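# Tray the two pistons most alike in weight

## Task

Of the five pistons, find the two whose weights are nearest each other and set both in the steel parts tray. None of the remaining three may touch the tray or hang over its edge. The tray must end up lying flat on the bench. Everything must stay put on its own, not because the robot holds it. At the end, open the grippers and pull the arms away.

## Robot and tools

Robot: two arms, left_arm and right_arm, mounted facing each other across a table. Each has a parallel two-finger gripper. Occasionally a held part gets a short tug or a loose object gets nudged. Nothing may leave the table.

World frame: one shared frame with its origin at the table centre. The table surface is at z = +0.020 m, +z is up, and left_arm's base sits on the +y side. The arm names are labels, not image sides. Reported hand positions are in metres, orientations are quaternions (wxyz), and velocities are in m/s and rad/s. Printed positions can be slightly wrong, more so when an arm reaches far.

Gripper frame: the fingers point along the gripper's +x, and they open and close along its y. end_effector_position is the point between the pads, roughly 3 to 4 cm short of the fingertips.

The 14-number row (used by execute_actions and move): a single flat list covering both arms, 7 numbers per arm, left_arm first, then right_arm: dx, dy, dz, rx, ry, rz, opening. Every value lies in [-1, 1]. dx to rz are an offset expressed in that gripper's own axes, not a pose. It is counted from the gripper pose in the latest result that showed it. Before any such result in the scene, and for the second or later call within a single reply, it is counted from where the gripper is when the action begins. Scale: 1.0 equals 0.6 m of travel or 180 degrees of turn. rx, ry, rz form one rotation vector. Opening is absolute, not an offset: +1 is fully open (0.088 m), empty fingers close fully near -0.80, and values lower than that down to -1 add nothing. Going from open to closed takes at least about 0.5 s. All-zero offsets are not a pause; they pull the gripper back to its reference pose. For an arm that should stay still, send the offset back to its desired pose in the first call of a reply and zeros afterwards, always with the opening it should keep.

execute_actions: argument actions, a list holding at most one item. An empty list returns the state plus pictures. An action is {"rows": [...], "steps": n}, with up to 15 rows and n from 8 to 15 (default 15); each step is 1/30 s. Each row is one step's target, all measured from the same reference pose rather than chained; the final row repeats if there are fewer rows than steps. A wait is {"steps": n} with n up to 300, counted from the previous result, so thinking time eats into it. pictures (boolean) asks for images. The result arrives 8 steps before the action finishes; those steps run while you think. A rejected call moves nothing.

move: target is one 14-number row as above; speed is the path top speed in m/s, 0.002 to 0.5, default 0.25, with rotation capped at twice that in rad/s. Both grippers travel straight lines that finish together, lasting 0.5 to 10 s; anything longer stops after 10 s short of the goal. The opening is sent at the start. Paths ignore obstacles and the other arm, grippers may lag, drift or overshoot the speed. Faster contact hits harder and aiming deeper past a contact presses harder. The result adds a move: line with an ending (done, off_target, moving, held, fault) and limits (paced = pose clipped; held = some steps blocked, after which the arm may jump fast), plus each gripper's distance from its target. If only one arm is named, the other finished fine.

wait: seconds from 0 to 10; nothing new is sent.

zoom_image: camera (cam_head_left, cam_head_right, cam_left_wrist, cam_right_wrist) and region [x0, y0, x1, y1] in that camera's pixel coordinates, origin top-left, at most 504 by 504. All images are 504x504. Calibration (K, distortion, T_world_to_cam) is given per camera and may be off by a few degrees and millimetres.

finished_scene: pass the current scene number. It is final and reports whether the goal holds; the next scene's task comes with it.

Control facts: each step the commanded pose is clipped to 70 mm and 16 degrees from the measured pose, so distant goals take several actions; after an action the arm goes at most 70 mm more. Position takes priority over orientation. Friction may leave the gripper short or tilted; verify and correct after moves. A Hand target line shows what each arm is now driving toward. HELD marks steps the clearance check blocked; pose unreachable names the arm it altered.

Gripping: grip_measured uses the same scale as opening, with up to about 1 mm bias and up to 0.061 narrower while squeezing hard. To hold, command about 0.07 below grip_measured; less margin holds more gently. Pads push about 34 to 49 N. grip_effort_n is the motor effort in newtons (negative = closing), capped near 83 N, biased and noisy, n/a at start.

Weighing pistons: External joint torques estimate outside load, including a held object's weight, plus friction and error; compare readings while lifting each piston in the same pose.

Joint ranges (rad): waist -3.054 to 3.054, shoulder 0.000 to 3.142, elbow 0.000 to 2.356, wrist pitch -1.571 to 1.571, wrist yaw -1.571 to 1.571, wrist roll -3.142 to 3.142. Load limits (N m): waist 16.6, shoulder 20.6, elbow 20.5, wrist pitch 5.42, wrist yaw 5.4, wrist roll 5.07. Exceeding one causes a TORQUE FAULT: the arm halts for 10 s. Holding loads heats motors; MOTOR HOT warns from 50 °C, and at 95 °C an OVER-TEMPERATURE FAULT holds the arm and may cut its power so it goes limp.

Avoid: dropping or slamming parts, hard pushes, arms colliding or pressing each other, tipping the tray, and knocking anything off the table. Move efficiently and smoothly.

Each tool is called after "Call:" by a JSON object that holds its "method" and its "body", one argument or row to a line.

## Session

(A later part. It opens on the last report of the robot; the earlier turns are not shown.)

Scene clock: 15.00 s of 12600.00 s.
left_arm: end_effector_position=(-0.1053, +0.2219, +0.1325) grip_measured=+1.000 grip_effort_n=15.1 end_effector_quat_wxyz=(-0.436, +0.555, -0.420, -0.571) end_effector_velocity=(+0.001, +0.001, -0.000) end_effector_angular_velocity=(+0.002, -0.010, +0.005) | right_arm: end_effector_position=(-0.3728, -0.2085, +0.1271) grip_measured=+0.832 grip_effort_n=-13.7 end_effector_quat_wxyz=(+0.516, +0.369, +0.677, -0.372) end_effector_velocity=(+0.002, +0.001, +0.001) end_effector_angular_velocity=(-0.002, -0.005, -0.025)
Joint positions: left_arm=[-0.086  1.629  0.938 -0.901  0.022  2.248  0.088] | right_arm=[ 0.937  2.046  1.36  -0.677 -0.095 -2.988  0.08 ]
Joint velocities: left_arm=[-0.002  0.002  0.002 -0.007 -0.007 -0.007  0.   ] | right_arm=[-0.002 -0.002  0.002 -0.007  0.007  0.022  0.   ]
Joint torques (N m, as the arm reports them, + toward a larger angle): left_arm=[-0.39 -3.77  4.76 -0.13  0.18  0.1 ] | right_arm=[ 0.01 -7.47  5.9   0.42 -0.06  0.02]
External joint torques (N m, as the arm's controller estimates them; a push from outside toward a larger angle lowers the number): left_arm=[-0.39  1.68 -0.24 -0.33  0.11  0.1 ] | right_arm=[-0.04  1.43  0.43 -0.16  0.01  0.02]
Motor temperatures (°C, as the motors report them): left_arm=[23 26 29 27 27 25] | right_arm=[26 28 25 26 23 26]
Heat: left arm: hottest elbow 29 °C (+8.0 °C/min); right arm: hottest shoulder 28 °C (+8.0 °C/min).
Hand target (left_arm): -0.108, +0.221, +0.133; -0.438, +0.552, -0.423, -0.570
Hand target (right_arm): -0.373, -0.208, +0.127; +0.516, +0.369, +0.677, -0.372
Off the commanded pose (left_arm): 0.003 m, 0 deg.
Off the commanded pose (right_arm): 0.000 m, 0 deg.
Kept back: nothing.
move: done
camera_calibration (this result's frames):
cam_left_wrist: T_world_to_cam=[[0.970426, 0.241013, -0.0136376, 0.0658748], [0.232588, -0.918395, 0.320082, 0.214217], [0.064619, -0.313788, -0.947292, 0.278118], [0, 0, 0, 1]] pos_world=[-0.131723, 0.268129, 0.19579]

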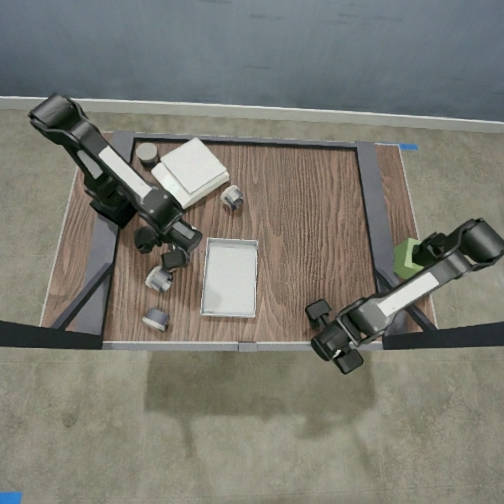

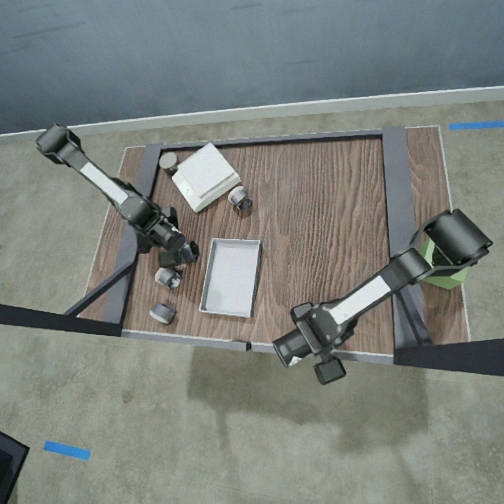

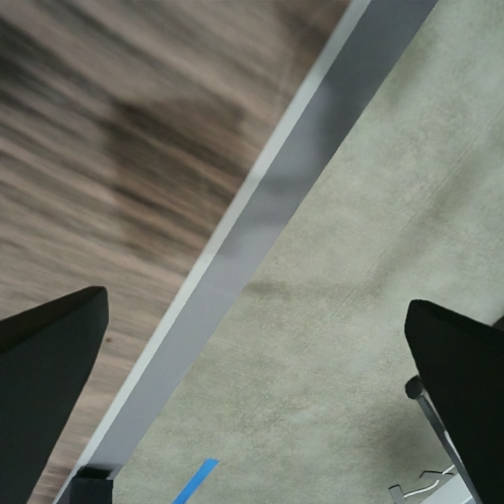

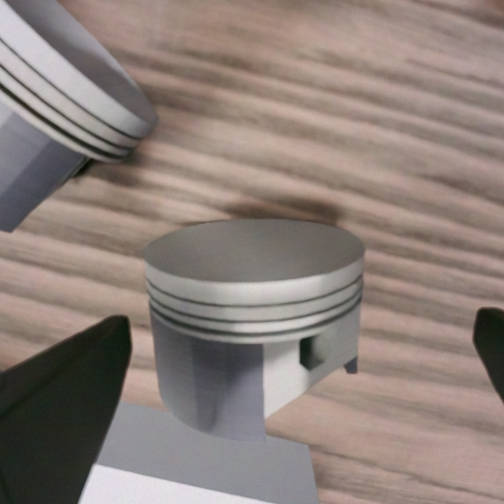

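Call:
{"method": "move", "body": {
  "target": [0.06,0.022,-0.022,0,0,0,1,0,0,0,0,0,0,0.83],
  "speed": 0.12
}}

Scene clock: 16.37 s of 12600.00 s.
left_arm: end_effector_position=(-0.1164, +0.2057, +0.0997) grip_measured=+1.000 grip_effort_n=15.6 end_effector_quat_wxyz=(-0.432, +0.555, -0.424, -0.571) end_effector_velocity=(+0.003, +0.001, -0.001) end_effector_angular_velocity=(+0.005, -0.013, -0.020) | right_arm: end_effector_position=(-0.3728, -0.2085, +0.1271) grip_measured=+0.832 grip_effort_n=-13.7 end_effector_quat_wxyz=(+0.516, +0.369, +0.677, -0.372) end_effector_velocity=(-0.000, -0.003, +0.000) end_effector_angular_velocity=(-0.014, +0.004, -0.017)
Joint positions: left_arm=[-0.084  1.757  0.935 -0.759  0.022  2.249  0.088] | right_arm=[ 0.937  2.046  1.36  -0.677 -0.095 -2.988  0.08 ]
Joint velocities: left_arm=[ 0.002  0.002 -0.002 -0.007 -0.007  0.022  0.   ] | right_arm=[ 0.002 -0.002 -0.002 -0.007 -0.007  0.022 -0.   ]
Joint torques (N m, as the arm reports them, + toward a larger angle): left_arm=[ 0.24 -4.31  2.76  0.01  0.09  0.09] | right_arm=[ 0.05 -7.47  5.94  0.41 -0.05  0.03]
External joint torques (N m, as the arm's controller estimates them; a push from outside toward a larger angle lowers the number): left_arm=[ 0.18  1.84 -1.98 -0.22  0.03  0.09] | right_arm=[-0.05  1.38  0.51 -0.17  0.02  0.02]
Motor temperatures (°C, as the motors report them): left_arm=[23 26 29 27 27 25] | right_arm=[26 28 25 26 23 26]
Heat: left arm: hottest elbow 29 °C (+7.3 °C/min); right arm: hottest shoulder 28 °C (+7.3 °C/min).
Hand target (left_arm): -0.114, +0.207, +0.096; -0.436, +0.555, -0.420, -0.571
Hand target (right_arm): -0.373, -0.208, +0.127; +0.516, +0.369, +0.677, -0.372
Off the commanded pose (left_arm): 0.004 m, 1 deg.
Off the commanded pose (right_arm): 0.000 m, 0 deg.
Kept back: nothing.
move: done
camera_calibration (this result's frames):
cam_left_wrist: T_world_to_cam=[[0.970208, 0.241209, -0.0226817, 0.0810487], [0.235182, -0.915195, 0.327272, 0.211313], [0.0581826, -0.322856, -0.944658, 0.243486], [0, 0, 0, 1]] pos_world=[-0.142498, 0.252454, 0.162693]

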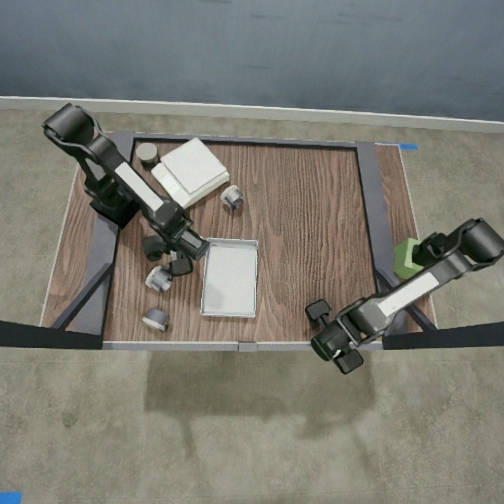

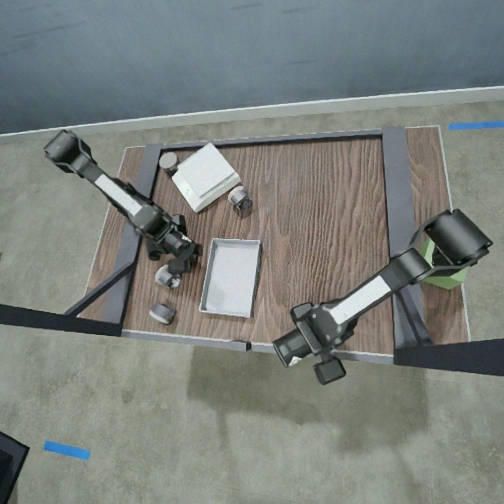

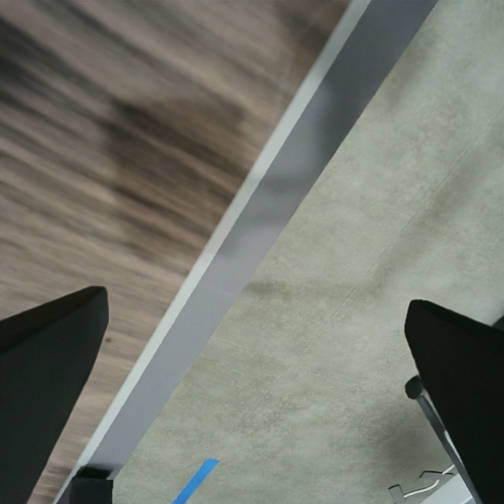

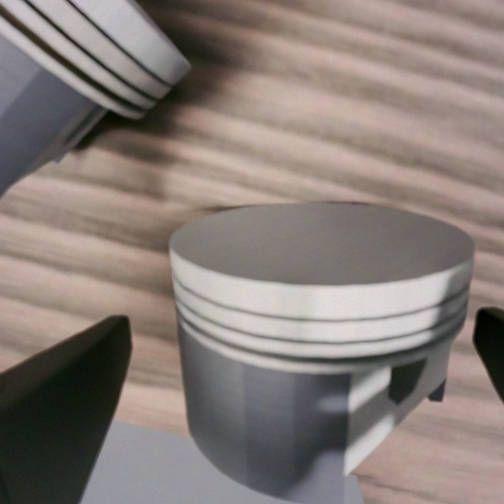

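Call:
{"method": "move", "body": {
  "target": [0.064,-0.012,0.004,0,-0.004,0,1,0,0,0,0,0,0,0.83],
  "speed": 0.08
}}

Scene clock: 17.47 s of 12600.00 s.
left_arm: end_effector_position=(-0.1128, +0.2085, +0.0652) grip_measured=+1.000 grip_effort_n=15.6 end_effector_quat_wxyz=(-0.429, +0.552, -0.426, -0.573) end_effector_velocity=(+0.001, +0.001, -0.002) end_effector_angular_velocity=(-0.002, -0.008, +0.005) | right_arm: end_effector_position=(-0.3728, -0.2085, +0.1271) grip_measured=+0.832 grip_effort_n=-13.7 end_effector_quat_wxyz=(+0.516, +0.369, +0.677, -0.372) end_effector_velocity=(+0.000, -0.001, -0.001) end_effector_angular_velocity=(-0.001, +0.006, +0.006)
Joint positions: left_arm=[-0.075  1.827  0.852 -0.601  0.029  2.257  0.088] | right_arm=[ 0.937  2.046  1.36  -0.677 -0.095 -2.988  0.08 ]
Joint velocities: left_arm=[-0.002  0.002 -0.007  0.007 -0.007 -0.007  0.   ] | right_arm=[-0.002 -0.002 -0.007  0.007 -0.007 -0.007 -0.   ]
Joint torques (N m, as the arm reports them, + toward a larger angle): left_arm=[ 0.19 -4.21  2.04  0.02  0.17  0.05] | right_arm=[ 0.01 -7.47  5.89  0.41 -0.06  0.03]
External joint torques (N m, as the arm's controller estimates them; a push from outside toward a larger angle lowers the number): left_arm=[ 0.19  1.92 -2.15 -0.2   0.09  0.05] | right_arm=[-0.01  1.35  0.52 -0.14  0.    0.03]
Motor temperatures (°C, as the motors report them): left_arm=[23 26 29 27 27 25] | right_arm=[26 28 25 26 23 26]
Heat: left arm: hottest elbow 29 °C (+6.9 °C/min); right arm: hottest shoulder 28 °C (+6.9 °C/min).
Hand target (left_arm): -0.110, +0.211, +0.061; -0.434, +0.551, -0.422, -0.574
Hand target (right_arm): -0.373, -0.208, +0.127; +0.516, +0.369, +0.677, -0.372
Off the commanded pose (left_arm): 0.005 m, 1 deg.
Off the commanded pose (right_arm): 0.000 m, 0 deg.
Kept back: nothing.
move: done
camera_calibration (this result's frames):
cam_left_wrist: T_world_to_cam=[[0.969849, 0.241648, -0.0316147, 0.0765239], [0.238613, -0.91517, 0.324851, 0.224915], [0.0495668, -0.3226, -0.945237, 0.210694], [0, 0, 0, 1]] pos_world=[-0.138328, 0.255314, 0.128511]

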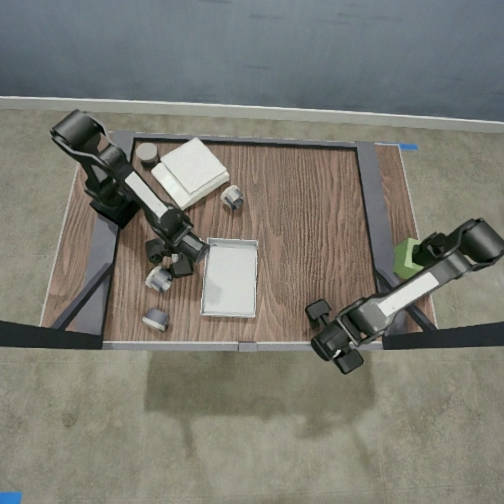

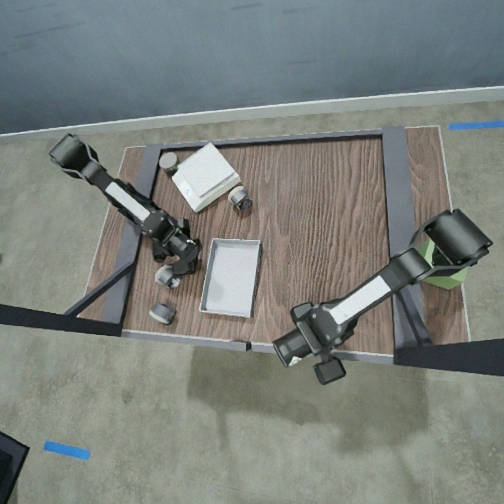

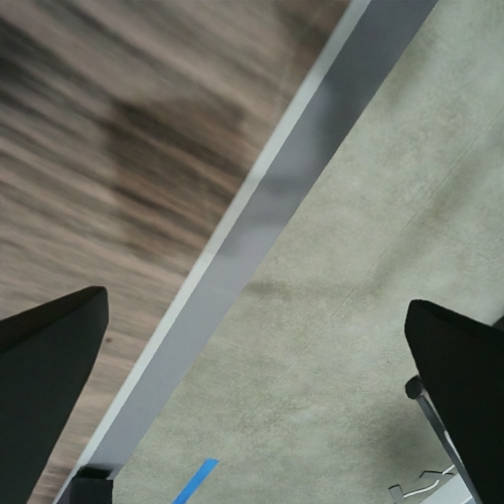

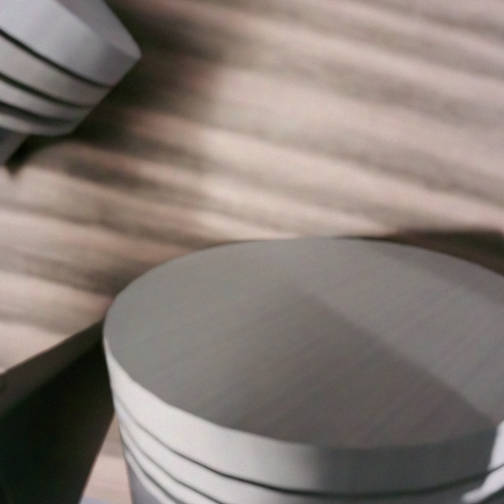

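Call:
{"method": "move", "body": {
  "target": [0,0,0,0,0,0,0.35,0,0,0,0,0,0,0.83]
}}

Scene clock: 18.40 s of 12600.00 s.
left_arm: end_effector_position=(-0.1129, +0.2084, +0.0650) grip_measured=+0.587 grip_effort_n=-83.5 end_effector_quat_wxyz=(-0.429, +0.552, -0.427, -0.573) end_effector_velocity=(+0.001, +0.001, +0.001) end_effector_angular_velocity=(-0.002, -0.008, +0.005) | right_arm: end_effector_position=(-0.3728, -0.2085, +0.1271) grip_measured=+0.832 grip_effort_n=-13.7 end_effector_quat_wxyz=(+0.516, +0.369, +0.677, -0.372) end_effector_velocity=(+0.006, -0.001, -0.002) end_effector_angular_velocity=(-0.004, -0.031, +0.000)
Joint positions: left_arm=[-0.075  1.828  0.851 -0.599  0.029  2.257  0.068] | right_arm=[ 0.937  2.046  1.36  -0.677 -0.095 -2.988  0.08 ]
Joint velocities: left_arm=[-0.002 -0.007 -0.002 -0.007 -0.007 -0.007 -0.   ] | right_arm=[-0.002  0.002  0.002 -0.022  0.022 -0.007 -0.   ]
Joint torques (N m, as the arm reports them, + toward a larger angle): left_arm=[-0.06 -5.23  3.05 -0.25  0.08 -0.01] | right_arm=[ 0.03 -7.47  5.89  0.41 -0.06  0.03]
External joint torques (N m, as the arm's controller estimates them; a push from outside toward a larger angle lowers the number): left_arm=[-0.05  0.97 -1.24 -0.5   0.01 -0.01] | right_arm=[ 0.06  1.32  0.53 -0.14  0.    0.03]
Motor temperatures (°C, as the motors report them): left_arm=[23 26 29 27 27 25] | right_arm=[26 28 25 26 23 26]
Heat: left arm: hottest elbow 29 °C (+6.5 °C/min); right arm: hottest shoulder 28 °C (+6.5 °C/min).
Hand target (left_arm): -0.113, +0.208, +0.065; -0.429, +0.553, -0.426, -0.573
Hand target (right_arm): -0.373, -0.208, +0.127; +0.516, +0.369, +0.677, -0.372
Off the commanded pose (left_arm): 0.000 m, 0 deg.
Off the commanded pose (right_arm): 0.000 m, 0 deg.
Kept back: nothing.
move: done
camera_calibration (this result's frames):
cam_left_wrist: T_world_to_cam=[[0.969835, 0.241628, -0.0321915, 0.0766822], [0.238756, -0.914967, 0.325317, 0.224843], [0.0491515, -0.32319, -0.945057, 0.210468], [0, 0, 0, 1]] pos_world=[-0.138396, 0.255216, 0.128227]

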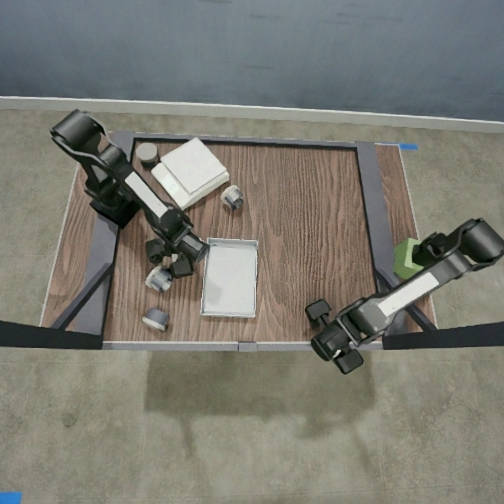

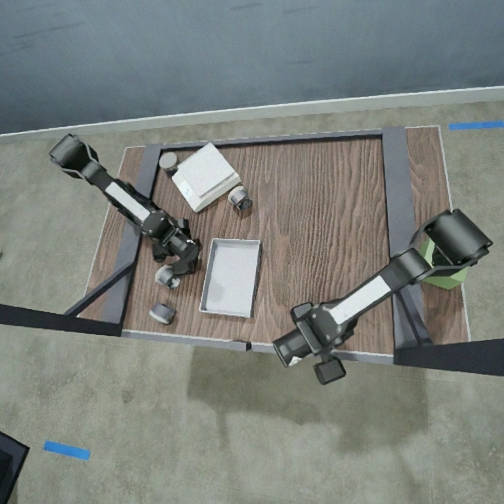

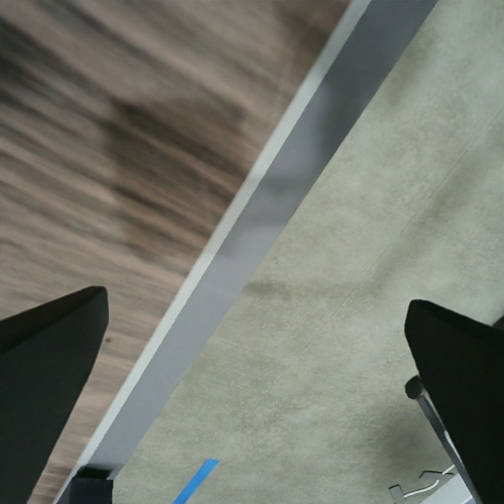

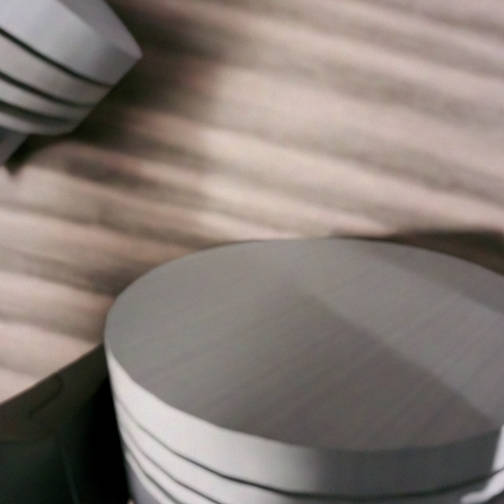

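Call:
{"method": "move", "body": {
  "target": [-0.16,0,0,0,0,0,0.5,0,0,0,0,0,0,0.83]
}}

Call:
{"method": "move", "body": {
  "target": [0,-0.51,-0.183,-0.28,0,0,0.5,0,0,0,0,0,0,0.83],
  "speed": 0.35
}}

Scene clock: 19.67 s of 12600.00 s.
left_arm: end_effector_position=(-0.1100, +0.2092, +0.1548) grip_measured=+0.587 grip_effort_n=-83.5 end_effector_quat_wxyz=(-0.436, +0.552, -0.419, -0.574) end_effector_velocity=(+0.005, +0.006, +0.004) end_effector_angular_velocity=(+0.026, -0.027, -0.010) | right_arm: end_effector_position=(-0.3728, -0.2085, +0.1271) grip_measured=+0.832 grip_effort_n=-13.3 end_effector_quat_wxyz=(+0.516, +0.369, +0.677, -0.372) end_effector_velocity=(+0.005, -0.004, -0.002) end_effector_angular_velocity=(-0.030, -0.007, -0.027)
Joint positions: left_arm=[-0.068  1.644  1.05  -1.001  0.029  2.264  0.068] | right_arm=[ 0.937  2.046  1.36  -0.677 -0.095 -2.988  0.08 ]
Joint velocities: left_arm=[-0.002 -0.002  0.012 -0.051 -0.007  0.007 -0.   ] | right_arm=[-0.007 -0.002 -0.007 -0.022 -0.007  0.022 -0.   ]
Joint torques (N m, as the arm reports them, + toward a larger angle): left_arm=[ 0.28 -5.97  5.09 -0.35  0.09  0.09] | right_arm=[ 0.03 -7.48  5.91  0.41 -0.06  0.02]
External joint torques (N m, as the arm's controller estimates them; a push from outside toward a larger angle lowers the number): left_arm=[ 0.27 -0.21 -0.06 -0.52  0.02  0.09] | right_arm=[ 0.06  1.29  0.6  -0.12  0.    0.02]
Motor temperatures (°C, as the motors report them): left_arm=[23 26 29 27 27 25] | right_arm=[26 29 25 26 23 26]
Heat: left arm: hottest elbow 29 °C (+6.1 °C/min); right arm: hottest shoulder 29 °C (+9.2 °C/min).
Hand target (left_arm): -0.111, +0.206, +0.161; -0.429, +0.553, -0.427, -0.573
Hand target (right_arm): -0.373, -0.208, +0.127; +0.516, +0.369, +0.677, -0.372
Off the commanded pose (left_arm): 0.007 m, 1 deg.
Off the commanded pose (right_arm): 0.000 m, 0 deg.
Kept back: nothing.
move: done
camera_calibration (this result's frames):
cam_left_wrist: T_world_to_cam=[[0.970019, 0.242402, -0.0174502, 0.0740748], [0.235544, -0.920032, 0.313146, 0.198228], [0.0598526, -0.307868, -0.949545, 0.294188], [0, 0, 0, 1]] pos_world=[-0.136153, 0.254991, 0.218562]

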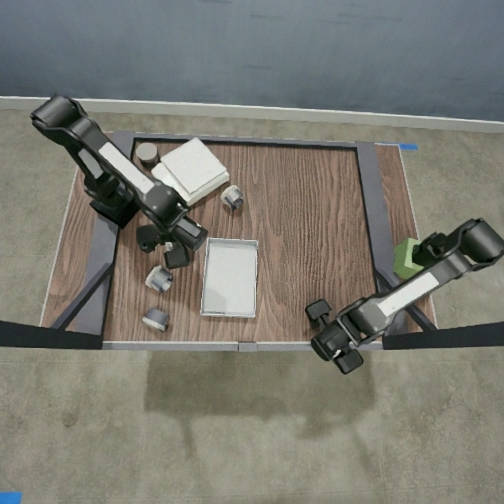

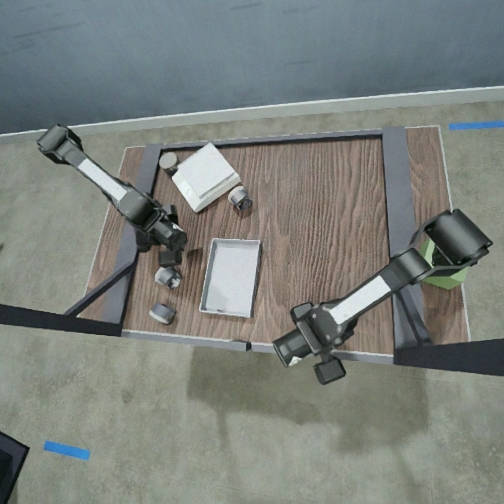

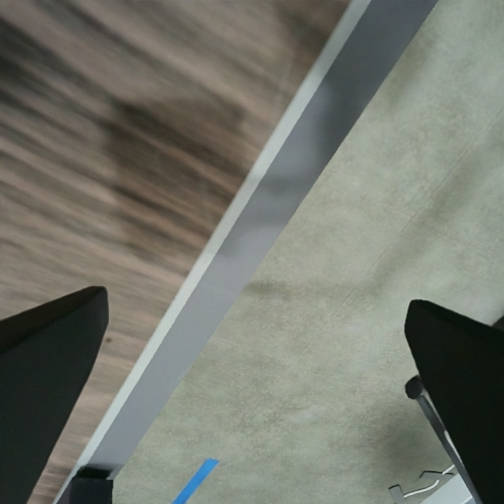

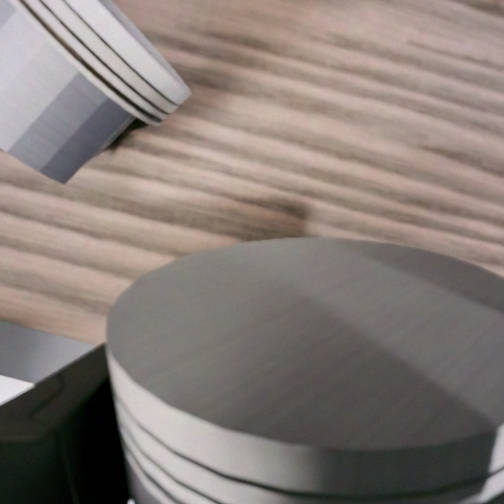

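Scene clock: 21.60 s of 12600.00 s.
left_arm: end_effector_position=(+0.2126, +0.1889, +0.1499) grip_measured=+0.587 grip_effort_n=-83.5 end_effector_quat_wxyz=(-0.162, +0.686, -0.133, -0.697) end_effector_velocity=(+0.000, +0.003, -0.001) end_effector_angular_velocity=(+0.014, +0.000, +0.009) | right_arm: end_effector_position=(-0.3728, -0.2085, +0.1271) grip_measured=+0.832 grip_effort_n=-13.3 end_effector_quat_wxyz=(+0.516, +0.369, +0.677, -0.372) end_effector_velocity=(-0.001, +0.001, +0.001) end_effector_angular_velocity=(+0.006, +0.008, +0.020)
Joint positions: left_arm=[ 1.13   1.738  1.135 -1.006 -0.019  2.581  0.068] | right_arm=[ 0.937  2.046  1.36  -0.677 -0.095 -2.988  0.08 ]
Joint velocities: left_arm=[ 0.002  0.002 -0.002 -0.007 -0.007 -0.007 -0.   ] | right_arm=[-0.002 -0.002 -0.002  0.007 -0.007 -0.022 -0.   ]
Joint torques (N m, as the arm reports them, + toward a larger angle): left_arm=[ 0.33 -4.84  5.04 -0.35  0.13  0.09] | right_arm=[ 0.02 -7.48  5.91  0.41 -0.05  0.03]
External joint torques (N m, as the arm's controller estimates them; a push from outside toward a larger angle lowers the number): left_arm=[ 0.3   1.55 -0.14 -0.52  0.1   0.09] | right_arm=[ 0.03  1.33  0.49 -0.17  0.01  0.03]
Motor temperatures (°C, as the motors report them): left_arm=[23 27 29 27 27 25] | right_arm=[26 29 25 26 23 26]
Heat: left arm: hottest elbow 29 °C (+5.6 °C/min); right arm: hottest shoulder 29 °C (+8.3 °C/min).
Hand target (left_arm): +0.215, +0.187, +0.151; -0.160, +0.687, -0.135, -0.696
Hand target (right_arm): -0.373, -0.208, +0.127; +0.516, +0.369, +0.677, -0.372
Off the commanded pose (left_arm): 0.004 m, 0 deg.
Off the commanded pose (right_arm): 0.000 m, 0 deg.
Kept back: nothing.
move: done
camera_calibration (this result's frames):
cam_left_wrist: T_world_to_cam=[[0.432075, 0.901633, 0.0192042, -0.249583], [0.849561, -0.414081, 0.326776, -0.123023], [0.302584, -0.124876, -0.944907, 0.17705], [0, 0, 0, 1]] pos_world=[0.158781, 0.1962, 0.21229]

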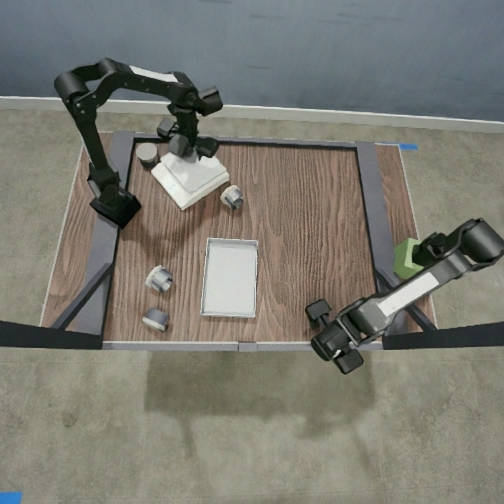

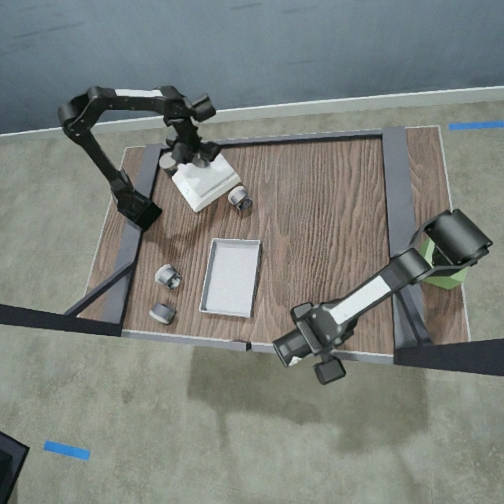

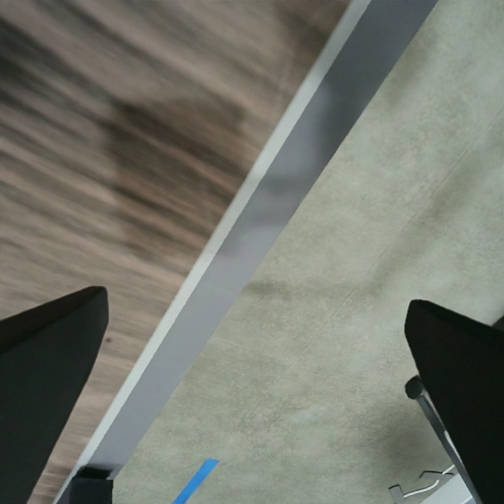

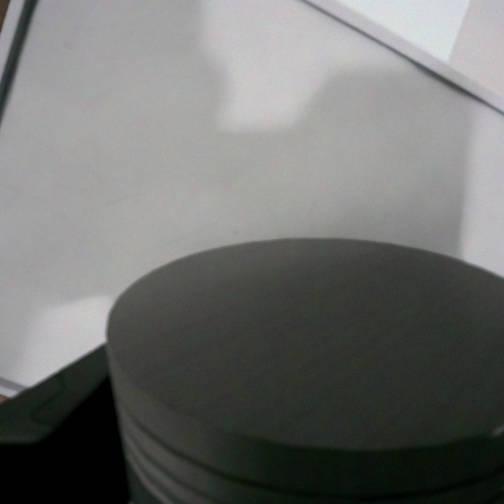

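Call:
{"method": "move", "body": {
  "target": [0.055,0.01,0.04,0,0,0,0.5,0,0,0,0,0,0,0.83],
  "speed": 0.06
}}

Call:
{"method": "zoom_image", "body": {
  "camera": "cam_head_right",
  "region": [150,120,260,220]
}}

Scene clock: 22.83 s of 12600.00 s.
left_arm: end_effector_position=(+0.1955, +0.1931, +0.1250) grip_measured=+0.587 grip_effort_n=-83.5 end_effector_quat_wxyz=(-0.158, +0.695, -0.133, -0.689) end_effector_velocity=(+0.002, +0.002, -0.002) end_effector_angular_velocity=(+0.001, -0.026, +0.019) | right_arm: end_effector_position=(-0.3728, -0.2085, +0.1271) grip_measured=+0.832 grip_effort_n=-13.3 end_effector_quat_wxyz=(+0.516, +0.369, +0.677, -0.372) end_effector_velocity=(+0.001, -0.002, +0.000) end_effector_angular_velocity=(-0.009, +0.001, +0.006)
Joint positions: left_arm=[ 1.081  1.716  1.001 -0.875 -0.031  2.527  0.068] | right_arm=[ 0.937  2.046  1.36  -0.677 -0.095 -2.988  0.08 ]
Joint velocities: left_arm=[-0.002 -0.007 -0.017  0.022 -0.022 -0.022 -0.   ] | right_arm=[-0.002 -0.002 -0.002 -0.007 -0.007 -0.007 -0.   ]
Joint torques (N m, as the arm reports them, + toward a larger angle): left_arm=[-1.3  -3.79  1.61  0.5   0.62 -0.16] | right_arm=[ 0.02 -7.52  5.92  0.42 -0.05  0.02]
External joint torques (N m, as the arm's controller estimates them; a push from outside toward a larger angle lowers the number): left_arm=[-1.31  2.22 -3.37  0.31  0.59 -0.17] | right_arm=[ 0.    1.27  0.54 -0.14  0.01  0.02]
Motor temperatures (°C, as the motors report them): left_arm=[23 27 29 27 27 25] | right_arm=[26 29 26 26 23 26]
Heat: left arm: hottest elbow 29 °C (+5.3 °C/min); right arm: hottest shoulder 29 °C (+7.9 °C/min).
Hand target (left_arm): +0.188, +0.195, +0.118; -0.162, +0.686, -0.133, -0.697
Hand target (right_arm): -0.373, -0.208, +0.127; +0.516, +0.369, +0.677, -0.372
Off the commanded pose (left_arm): 0.011 m, 1 deg.
Off the commanded pose (right_arm): 0.000 m, 0 deg.
Kept back: nothing.
move: off_target (left_arm)
camera_calibration (this result's frames):
cam_left_wrist: T_world_to_cam=[[0.426812, 0.904135, 0.0193006, -0.245003], [0.844077, -0.40594, 0.350352, -0.102088], [0.3246, -0.133243, -0.936419, 0.155445], [0, 0, 0, 1]] pos_world=[0.140283, 0.200786, 0.186057]

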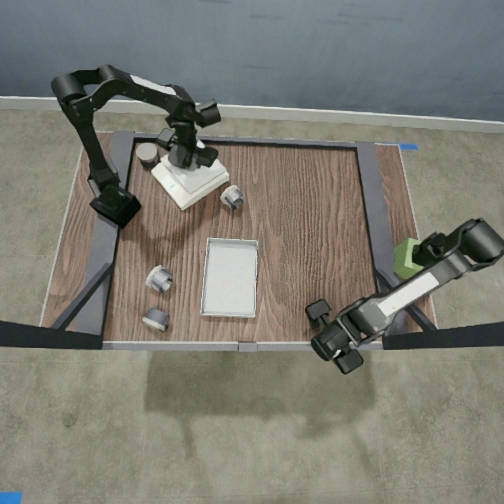

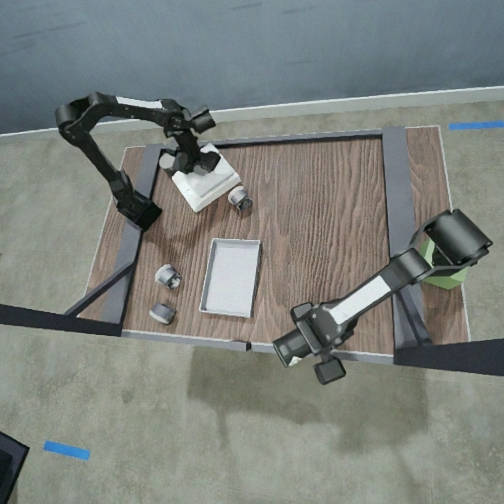

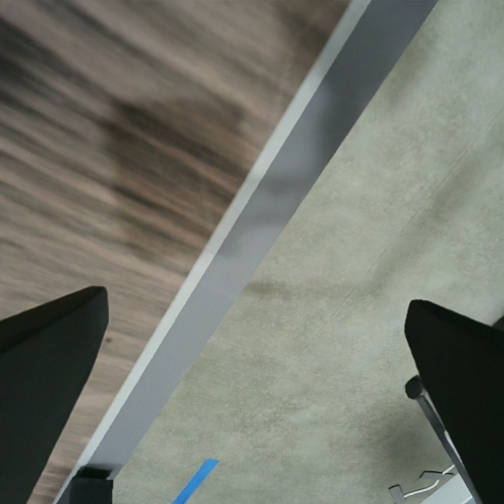

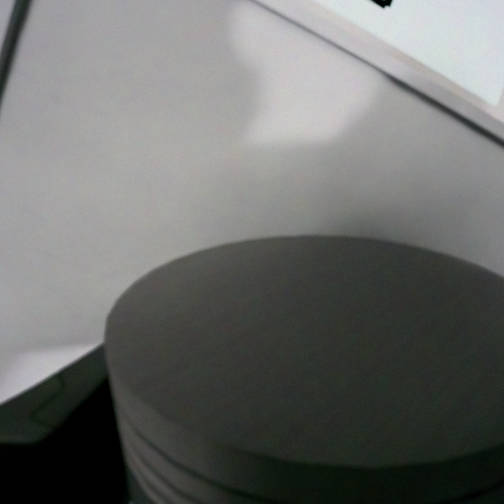

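Region (150, 120, 260, 220) of cam_head_right's 504x504 image, scaled by 4.582, with more detail than that image has; it fills the top 458 rows of this view, and the rest is white.

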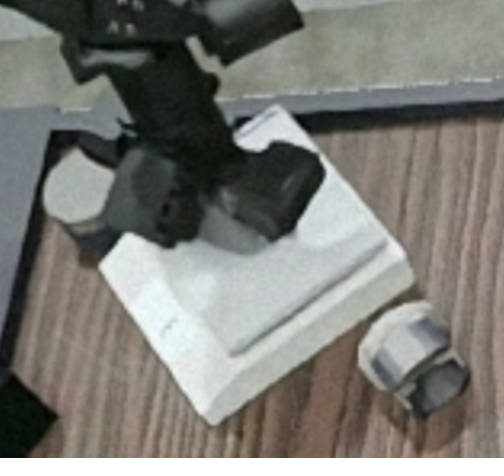

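Call:
{"method": "move", "body": {
  "target": [-0.004,0,0,0,0,0,1,0,0,0,0,0,0,0.83]
}}

Call:
{"method": "move", "body": {
  "target": [-0.13,0,0,0,0,0,1,0,0,0,0,0,0,0.83]
}}

Scene clock: 23.77 s of 12600.00 s.
left_arm: end_effector_position=(+0.1940, +0.1945, +0.1248) grip_measured=+1.000 grip_effort_n=16.0 end_effector_quat_wxyz=(-0.159, +0.693, -0.131, -0.691) end_effector_velocity=(-0.000, +0.003, +0.000) end_effector_angular_velocity=(+0.017, -0.016, +0.014) | right_arm: end_effector_position=(-0.3728, -0.2085, +0.1271) grip_measured=+0.832 grip_effort_n=-13.7 end_effector_quat_wxyz=(+0.516, +0.369, +0.677, -0.372) end_effector_velocity=(+0.001, -0.002, +0.000) end_effector_angular_velocity=(-0.020, +0.014, -0.010)
Joint positions: left_arm=[ 1.08   1.715  0.999 -0.882 -0.028  2.526  0.088] | right_arm=[ 0.937  2.046  1.36  -0.677 -0.095 -2.988  0.08 ]
Joint velocities: left_arm=[-0.007 -0.002 -0.002 -0.007 -0.022 -0.022  0.   ] | right_arm=[-0.007 -0.002 -0.002 -0.007 -0.022  0.007  0.   ]
Joint torques (N m, as the arm reports them, + toward a larger angle): left_arm=[ 0.01 -5.34  4.55 -0.34 -0.05 -0.01] | right_arm=[ 0.03 -7.46  5.93  0.41 -0.06  0.03]
External joint torques (N m, as the arm's controller estimates them; a push from outside toward a larger angle lowers the number): left_arm=[ 0.04  0.67 -0.41 -0.53 -0.07 -0.01] | right_arm=[ 0.09  1.41  0.49 -0.16  0.    0.02]
Motor temperatures (°C, as the motors report them): left_arm=[23 27 29 27 27 25] | right_arm=[26 29 26 26 23 26]
Heat: left arm: hottest elbow 29 °C (+5.0 °C/min); right arm: hottest shoulder 29 °C (+7.6 °C/min).
Hand target (left_arm): +0.195, +0.193, +0.127; -0.158, +0.695, -0.133, -0.689
Hand target (right_arm): -0.373, -0.208, +0.127; +0.516, +0.369, +0.677, -0.372
Off the commanded pose (left_arm): 0.003 m, 0 deg.
Off the commanded pose (right_arm): 0.000 m, 0 deg.
Kept back: nothing.
move: done
camera_calibration (this result's frames):
cam_left_wrist: T_world_to_cam=[[0.426894, 0.904033, 0.0220499, -0.245994], [0.846269, -0.407974, 0.342617, -0.0992446], [0.318733, -0.127601, -0.939216, 0.156402], [0, 0, 0, 1]] pos_world=[0.139151, 0.201855, 0.186322]

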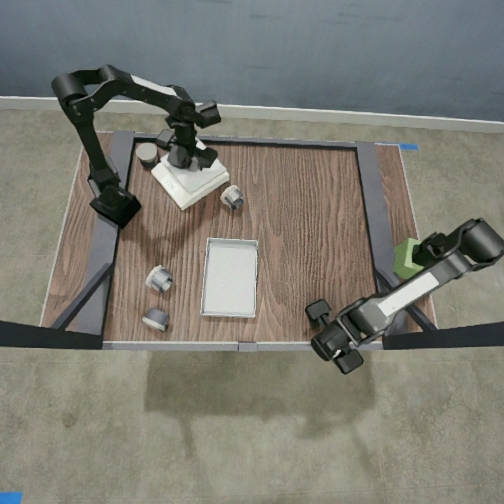

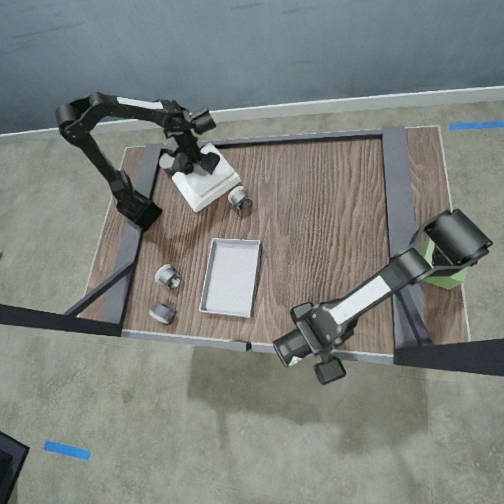

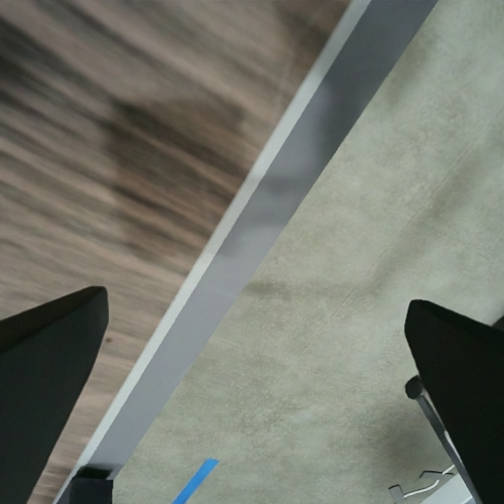

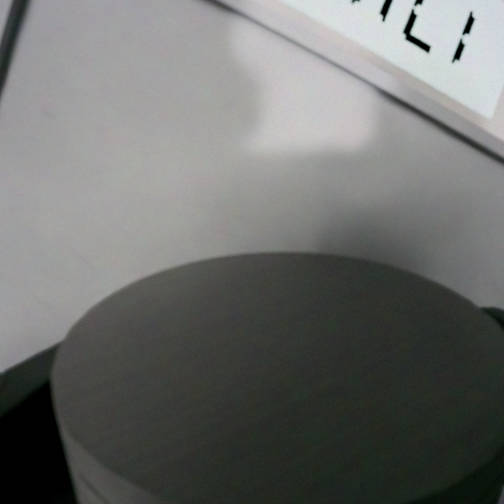

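Scene clock: 24.67 s of 12600.00 s.
left_arm: end_effector_position=(+0.1933, +0.1931, +0.1993) grip_measured=+1.000 grip_effort_n=15.6 end_effector_quat_wxyz=(-0.162, +0.690, -0.129, -0.693) end_effector_velocity=(-0.005, +0.004, +0.003) end_effector_angular_velocity=(+0.019, +0.020, +0.005) | right_arm: end_effector_position=(-0.3728, -0.2085, +0.1271) grip_measured=+0.832 grip_effort_n=-13.7 end_effector_quat_wxyz=(+0.516, +0.369, +0.677, -0.372) end_effector_velocity=(-0.001, -0.002, +0.001) end_effector_angular_velocity=(-0.002, +0.002, +0.025)
Joint positions: left_arm=[ 1.076  1.634  1.221 -1.195 -0.028  2.522  0.088] | right_arm=[ 0.937  2.046  1.36  -0.677 -0.095 -2.988  0.08 ]
Joint velocities: left_arm=[-0.002 -0.002  0.007 -0.037  0.007 -0.007  0.   ] | right_arm=[ 0.002 -0.002  0.002 -0.007 -0.007 -0.022 -0.   ]
Joint torques (N m, as the arm reports them, + toward a larger angle): left_arm=[-0.36 -5.33  5.2  -0.4   0.05 -0.12] | right_arm=[ 0.   -7.46  5.92  0.41 -0.05  0.02]
External joint torques (N m, as the arm's controller estimates them; a push from outside toward a larger angle lowers the number): left_arm=[-0.34  0.57 -0.19 -0.56  0.02 -0.12] | right_arm=[-0.05  1.42  0.46 -0.17  0.01  0.02]
Motor temperatures (°C, as the motors report them): left_arm=[23 27 29 27 27 25] | right_arm=[26 29 26 26 23 26]
Heat: left arm: hottest elbow 29 °C (+4.9 °C/min); right arm: hottest shoulder 29 °C (+7.3 °C/min).
Hand target (left_arm): +0.193, +0.191, +0.203; -0.159, +0.693, -0.131, -0.691
Hand target (right_arm): -0.373, -0.208, +0.127; +0.516, +0.369, +0.677, -0.372
Off the commanded pose (left_arm): 0.004 m, 1 deg.
Off the commanded pose (right_arm): 0.000 m, 0 deg.
Kept back: nothing.
move: done
camera_calibration (this result's frames):
cam_left_wrist: T_world_to_cam=[[0.42736, 0.903669, 0.0272953, -0.24712], [0.847893, -0.411095, 0.334782, -0.12289], [0.313753, -0.119929, -0.9419, 0.226363], [0, 0, 0, 1]] pos_world=[0.138785, 0.199943, 0.261098]

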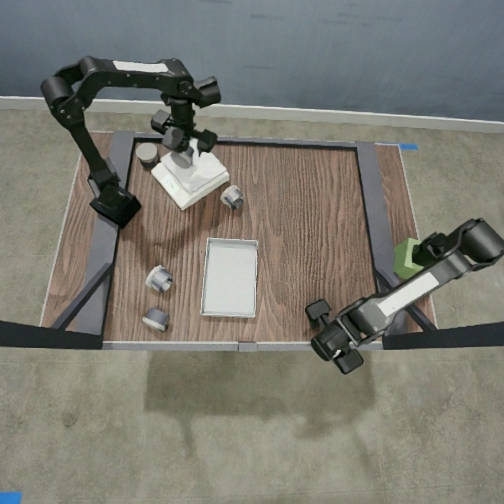

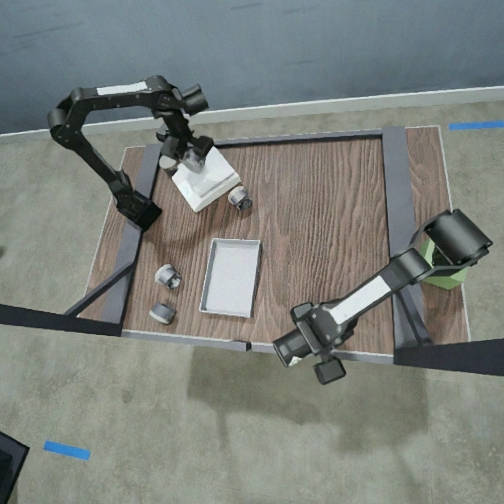

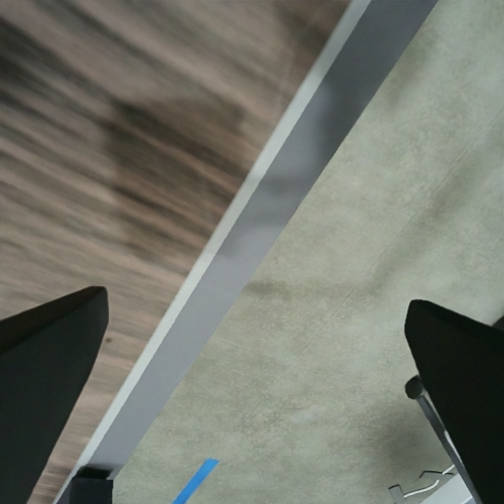

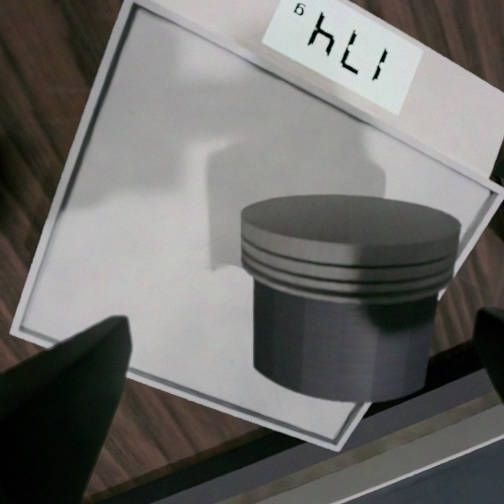

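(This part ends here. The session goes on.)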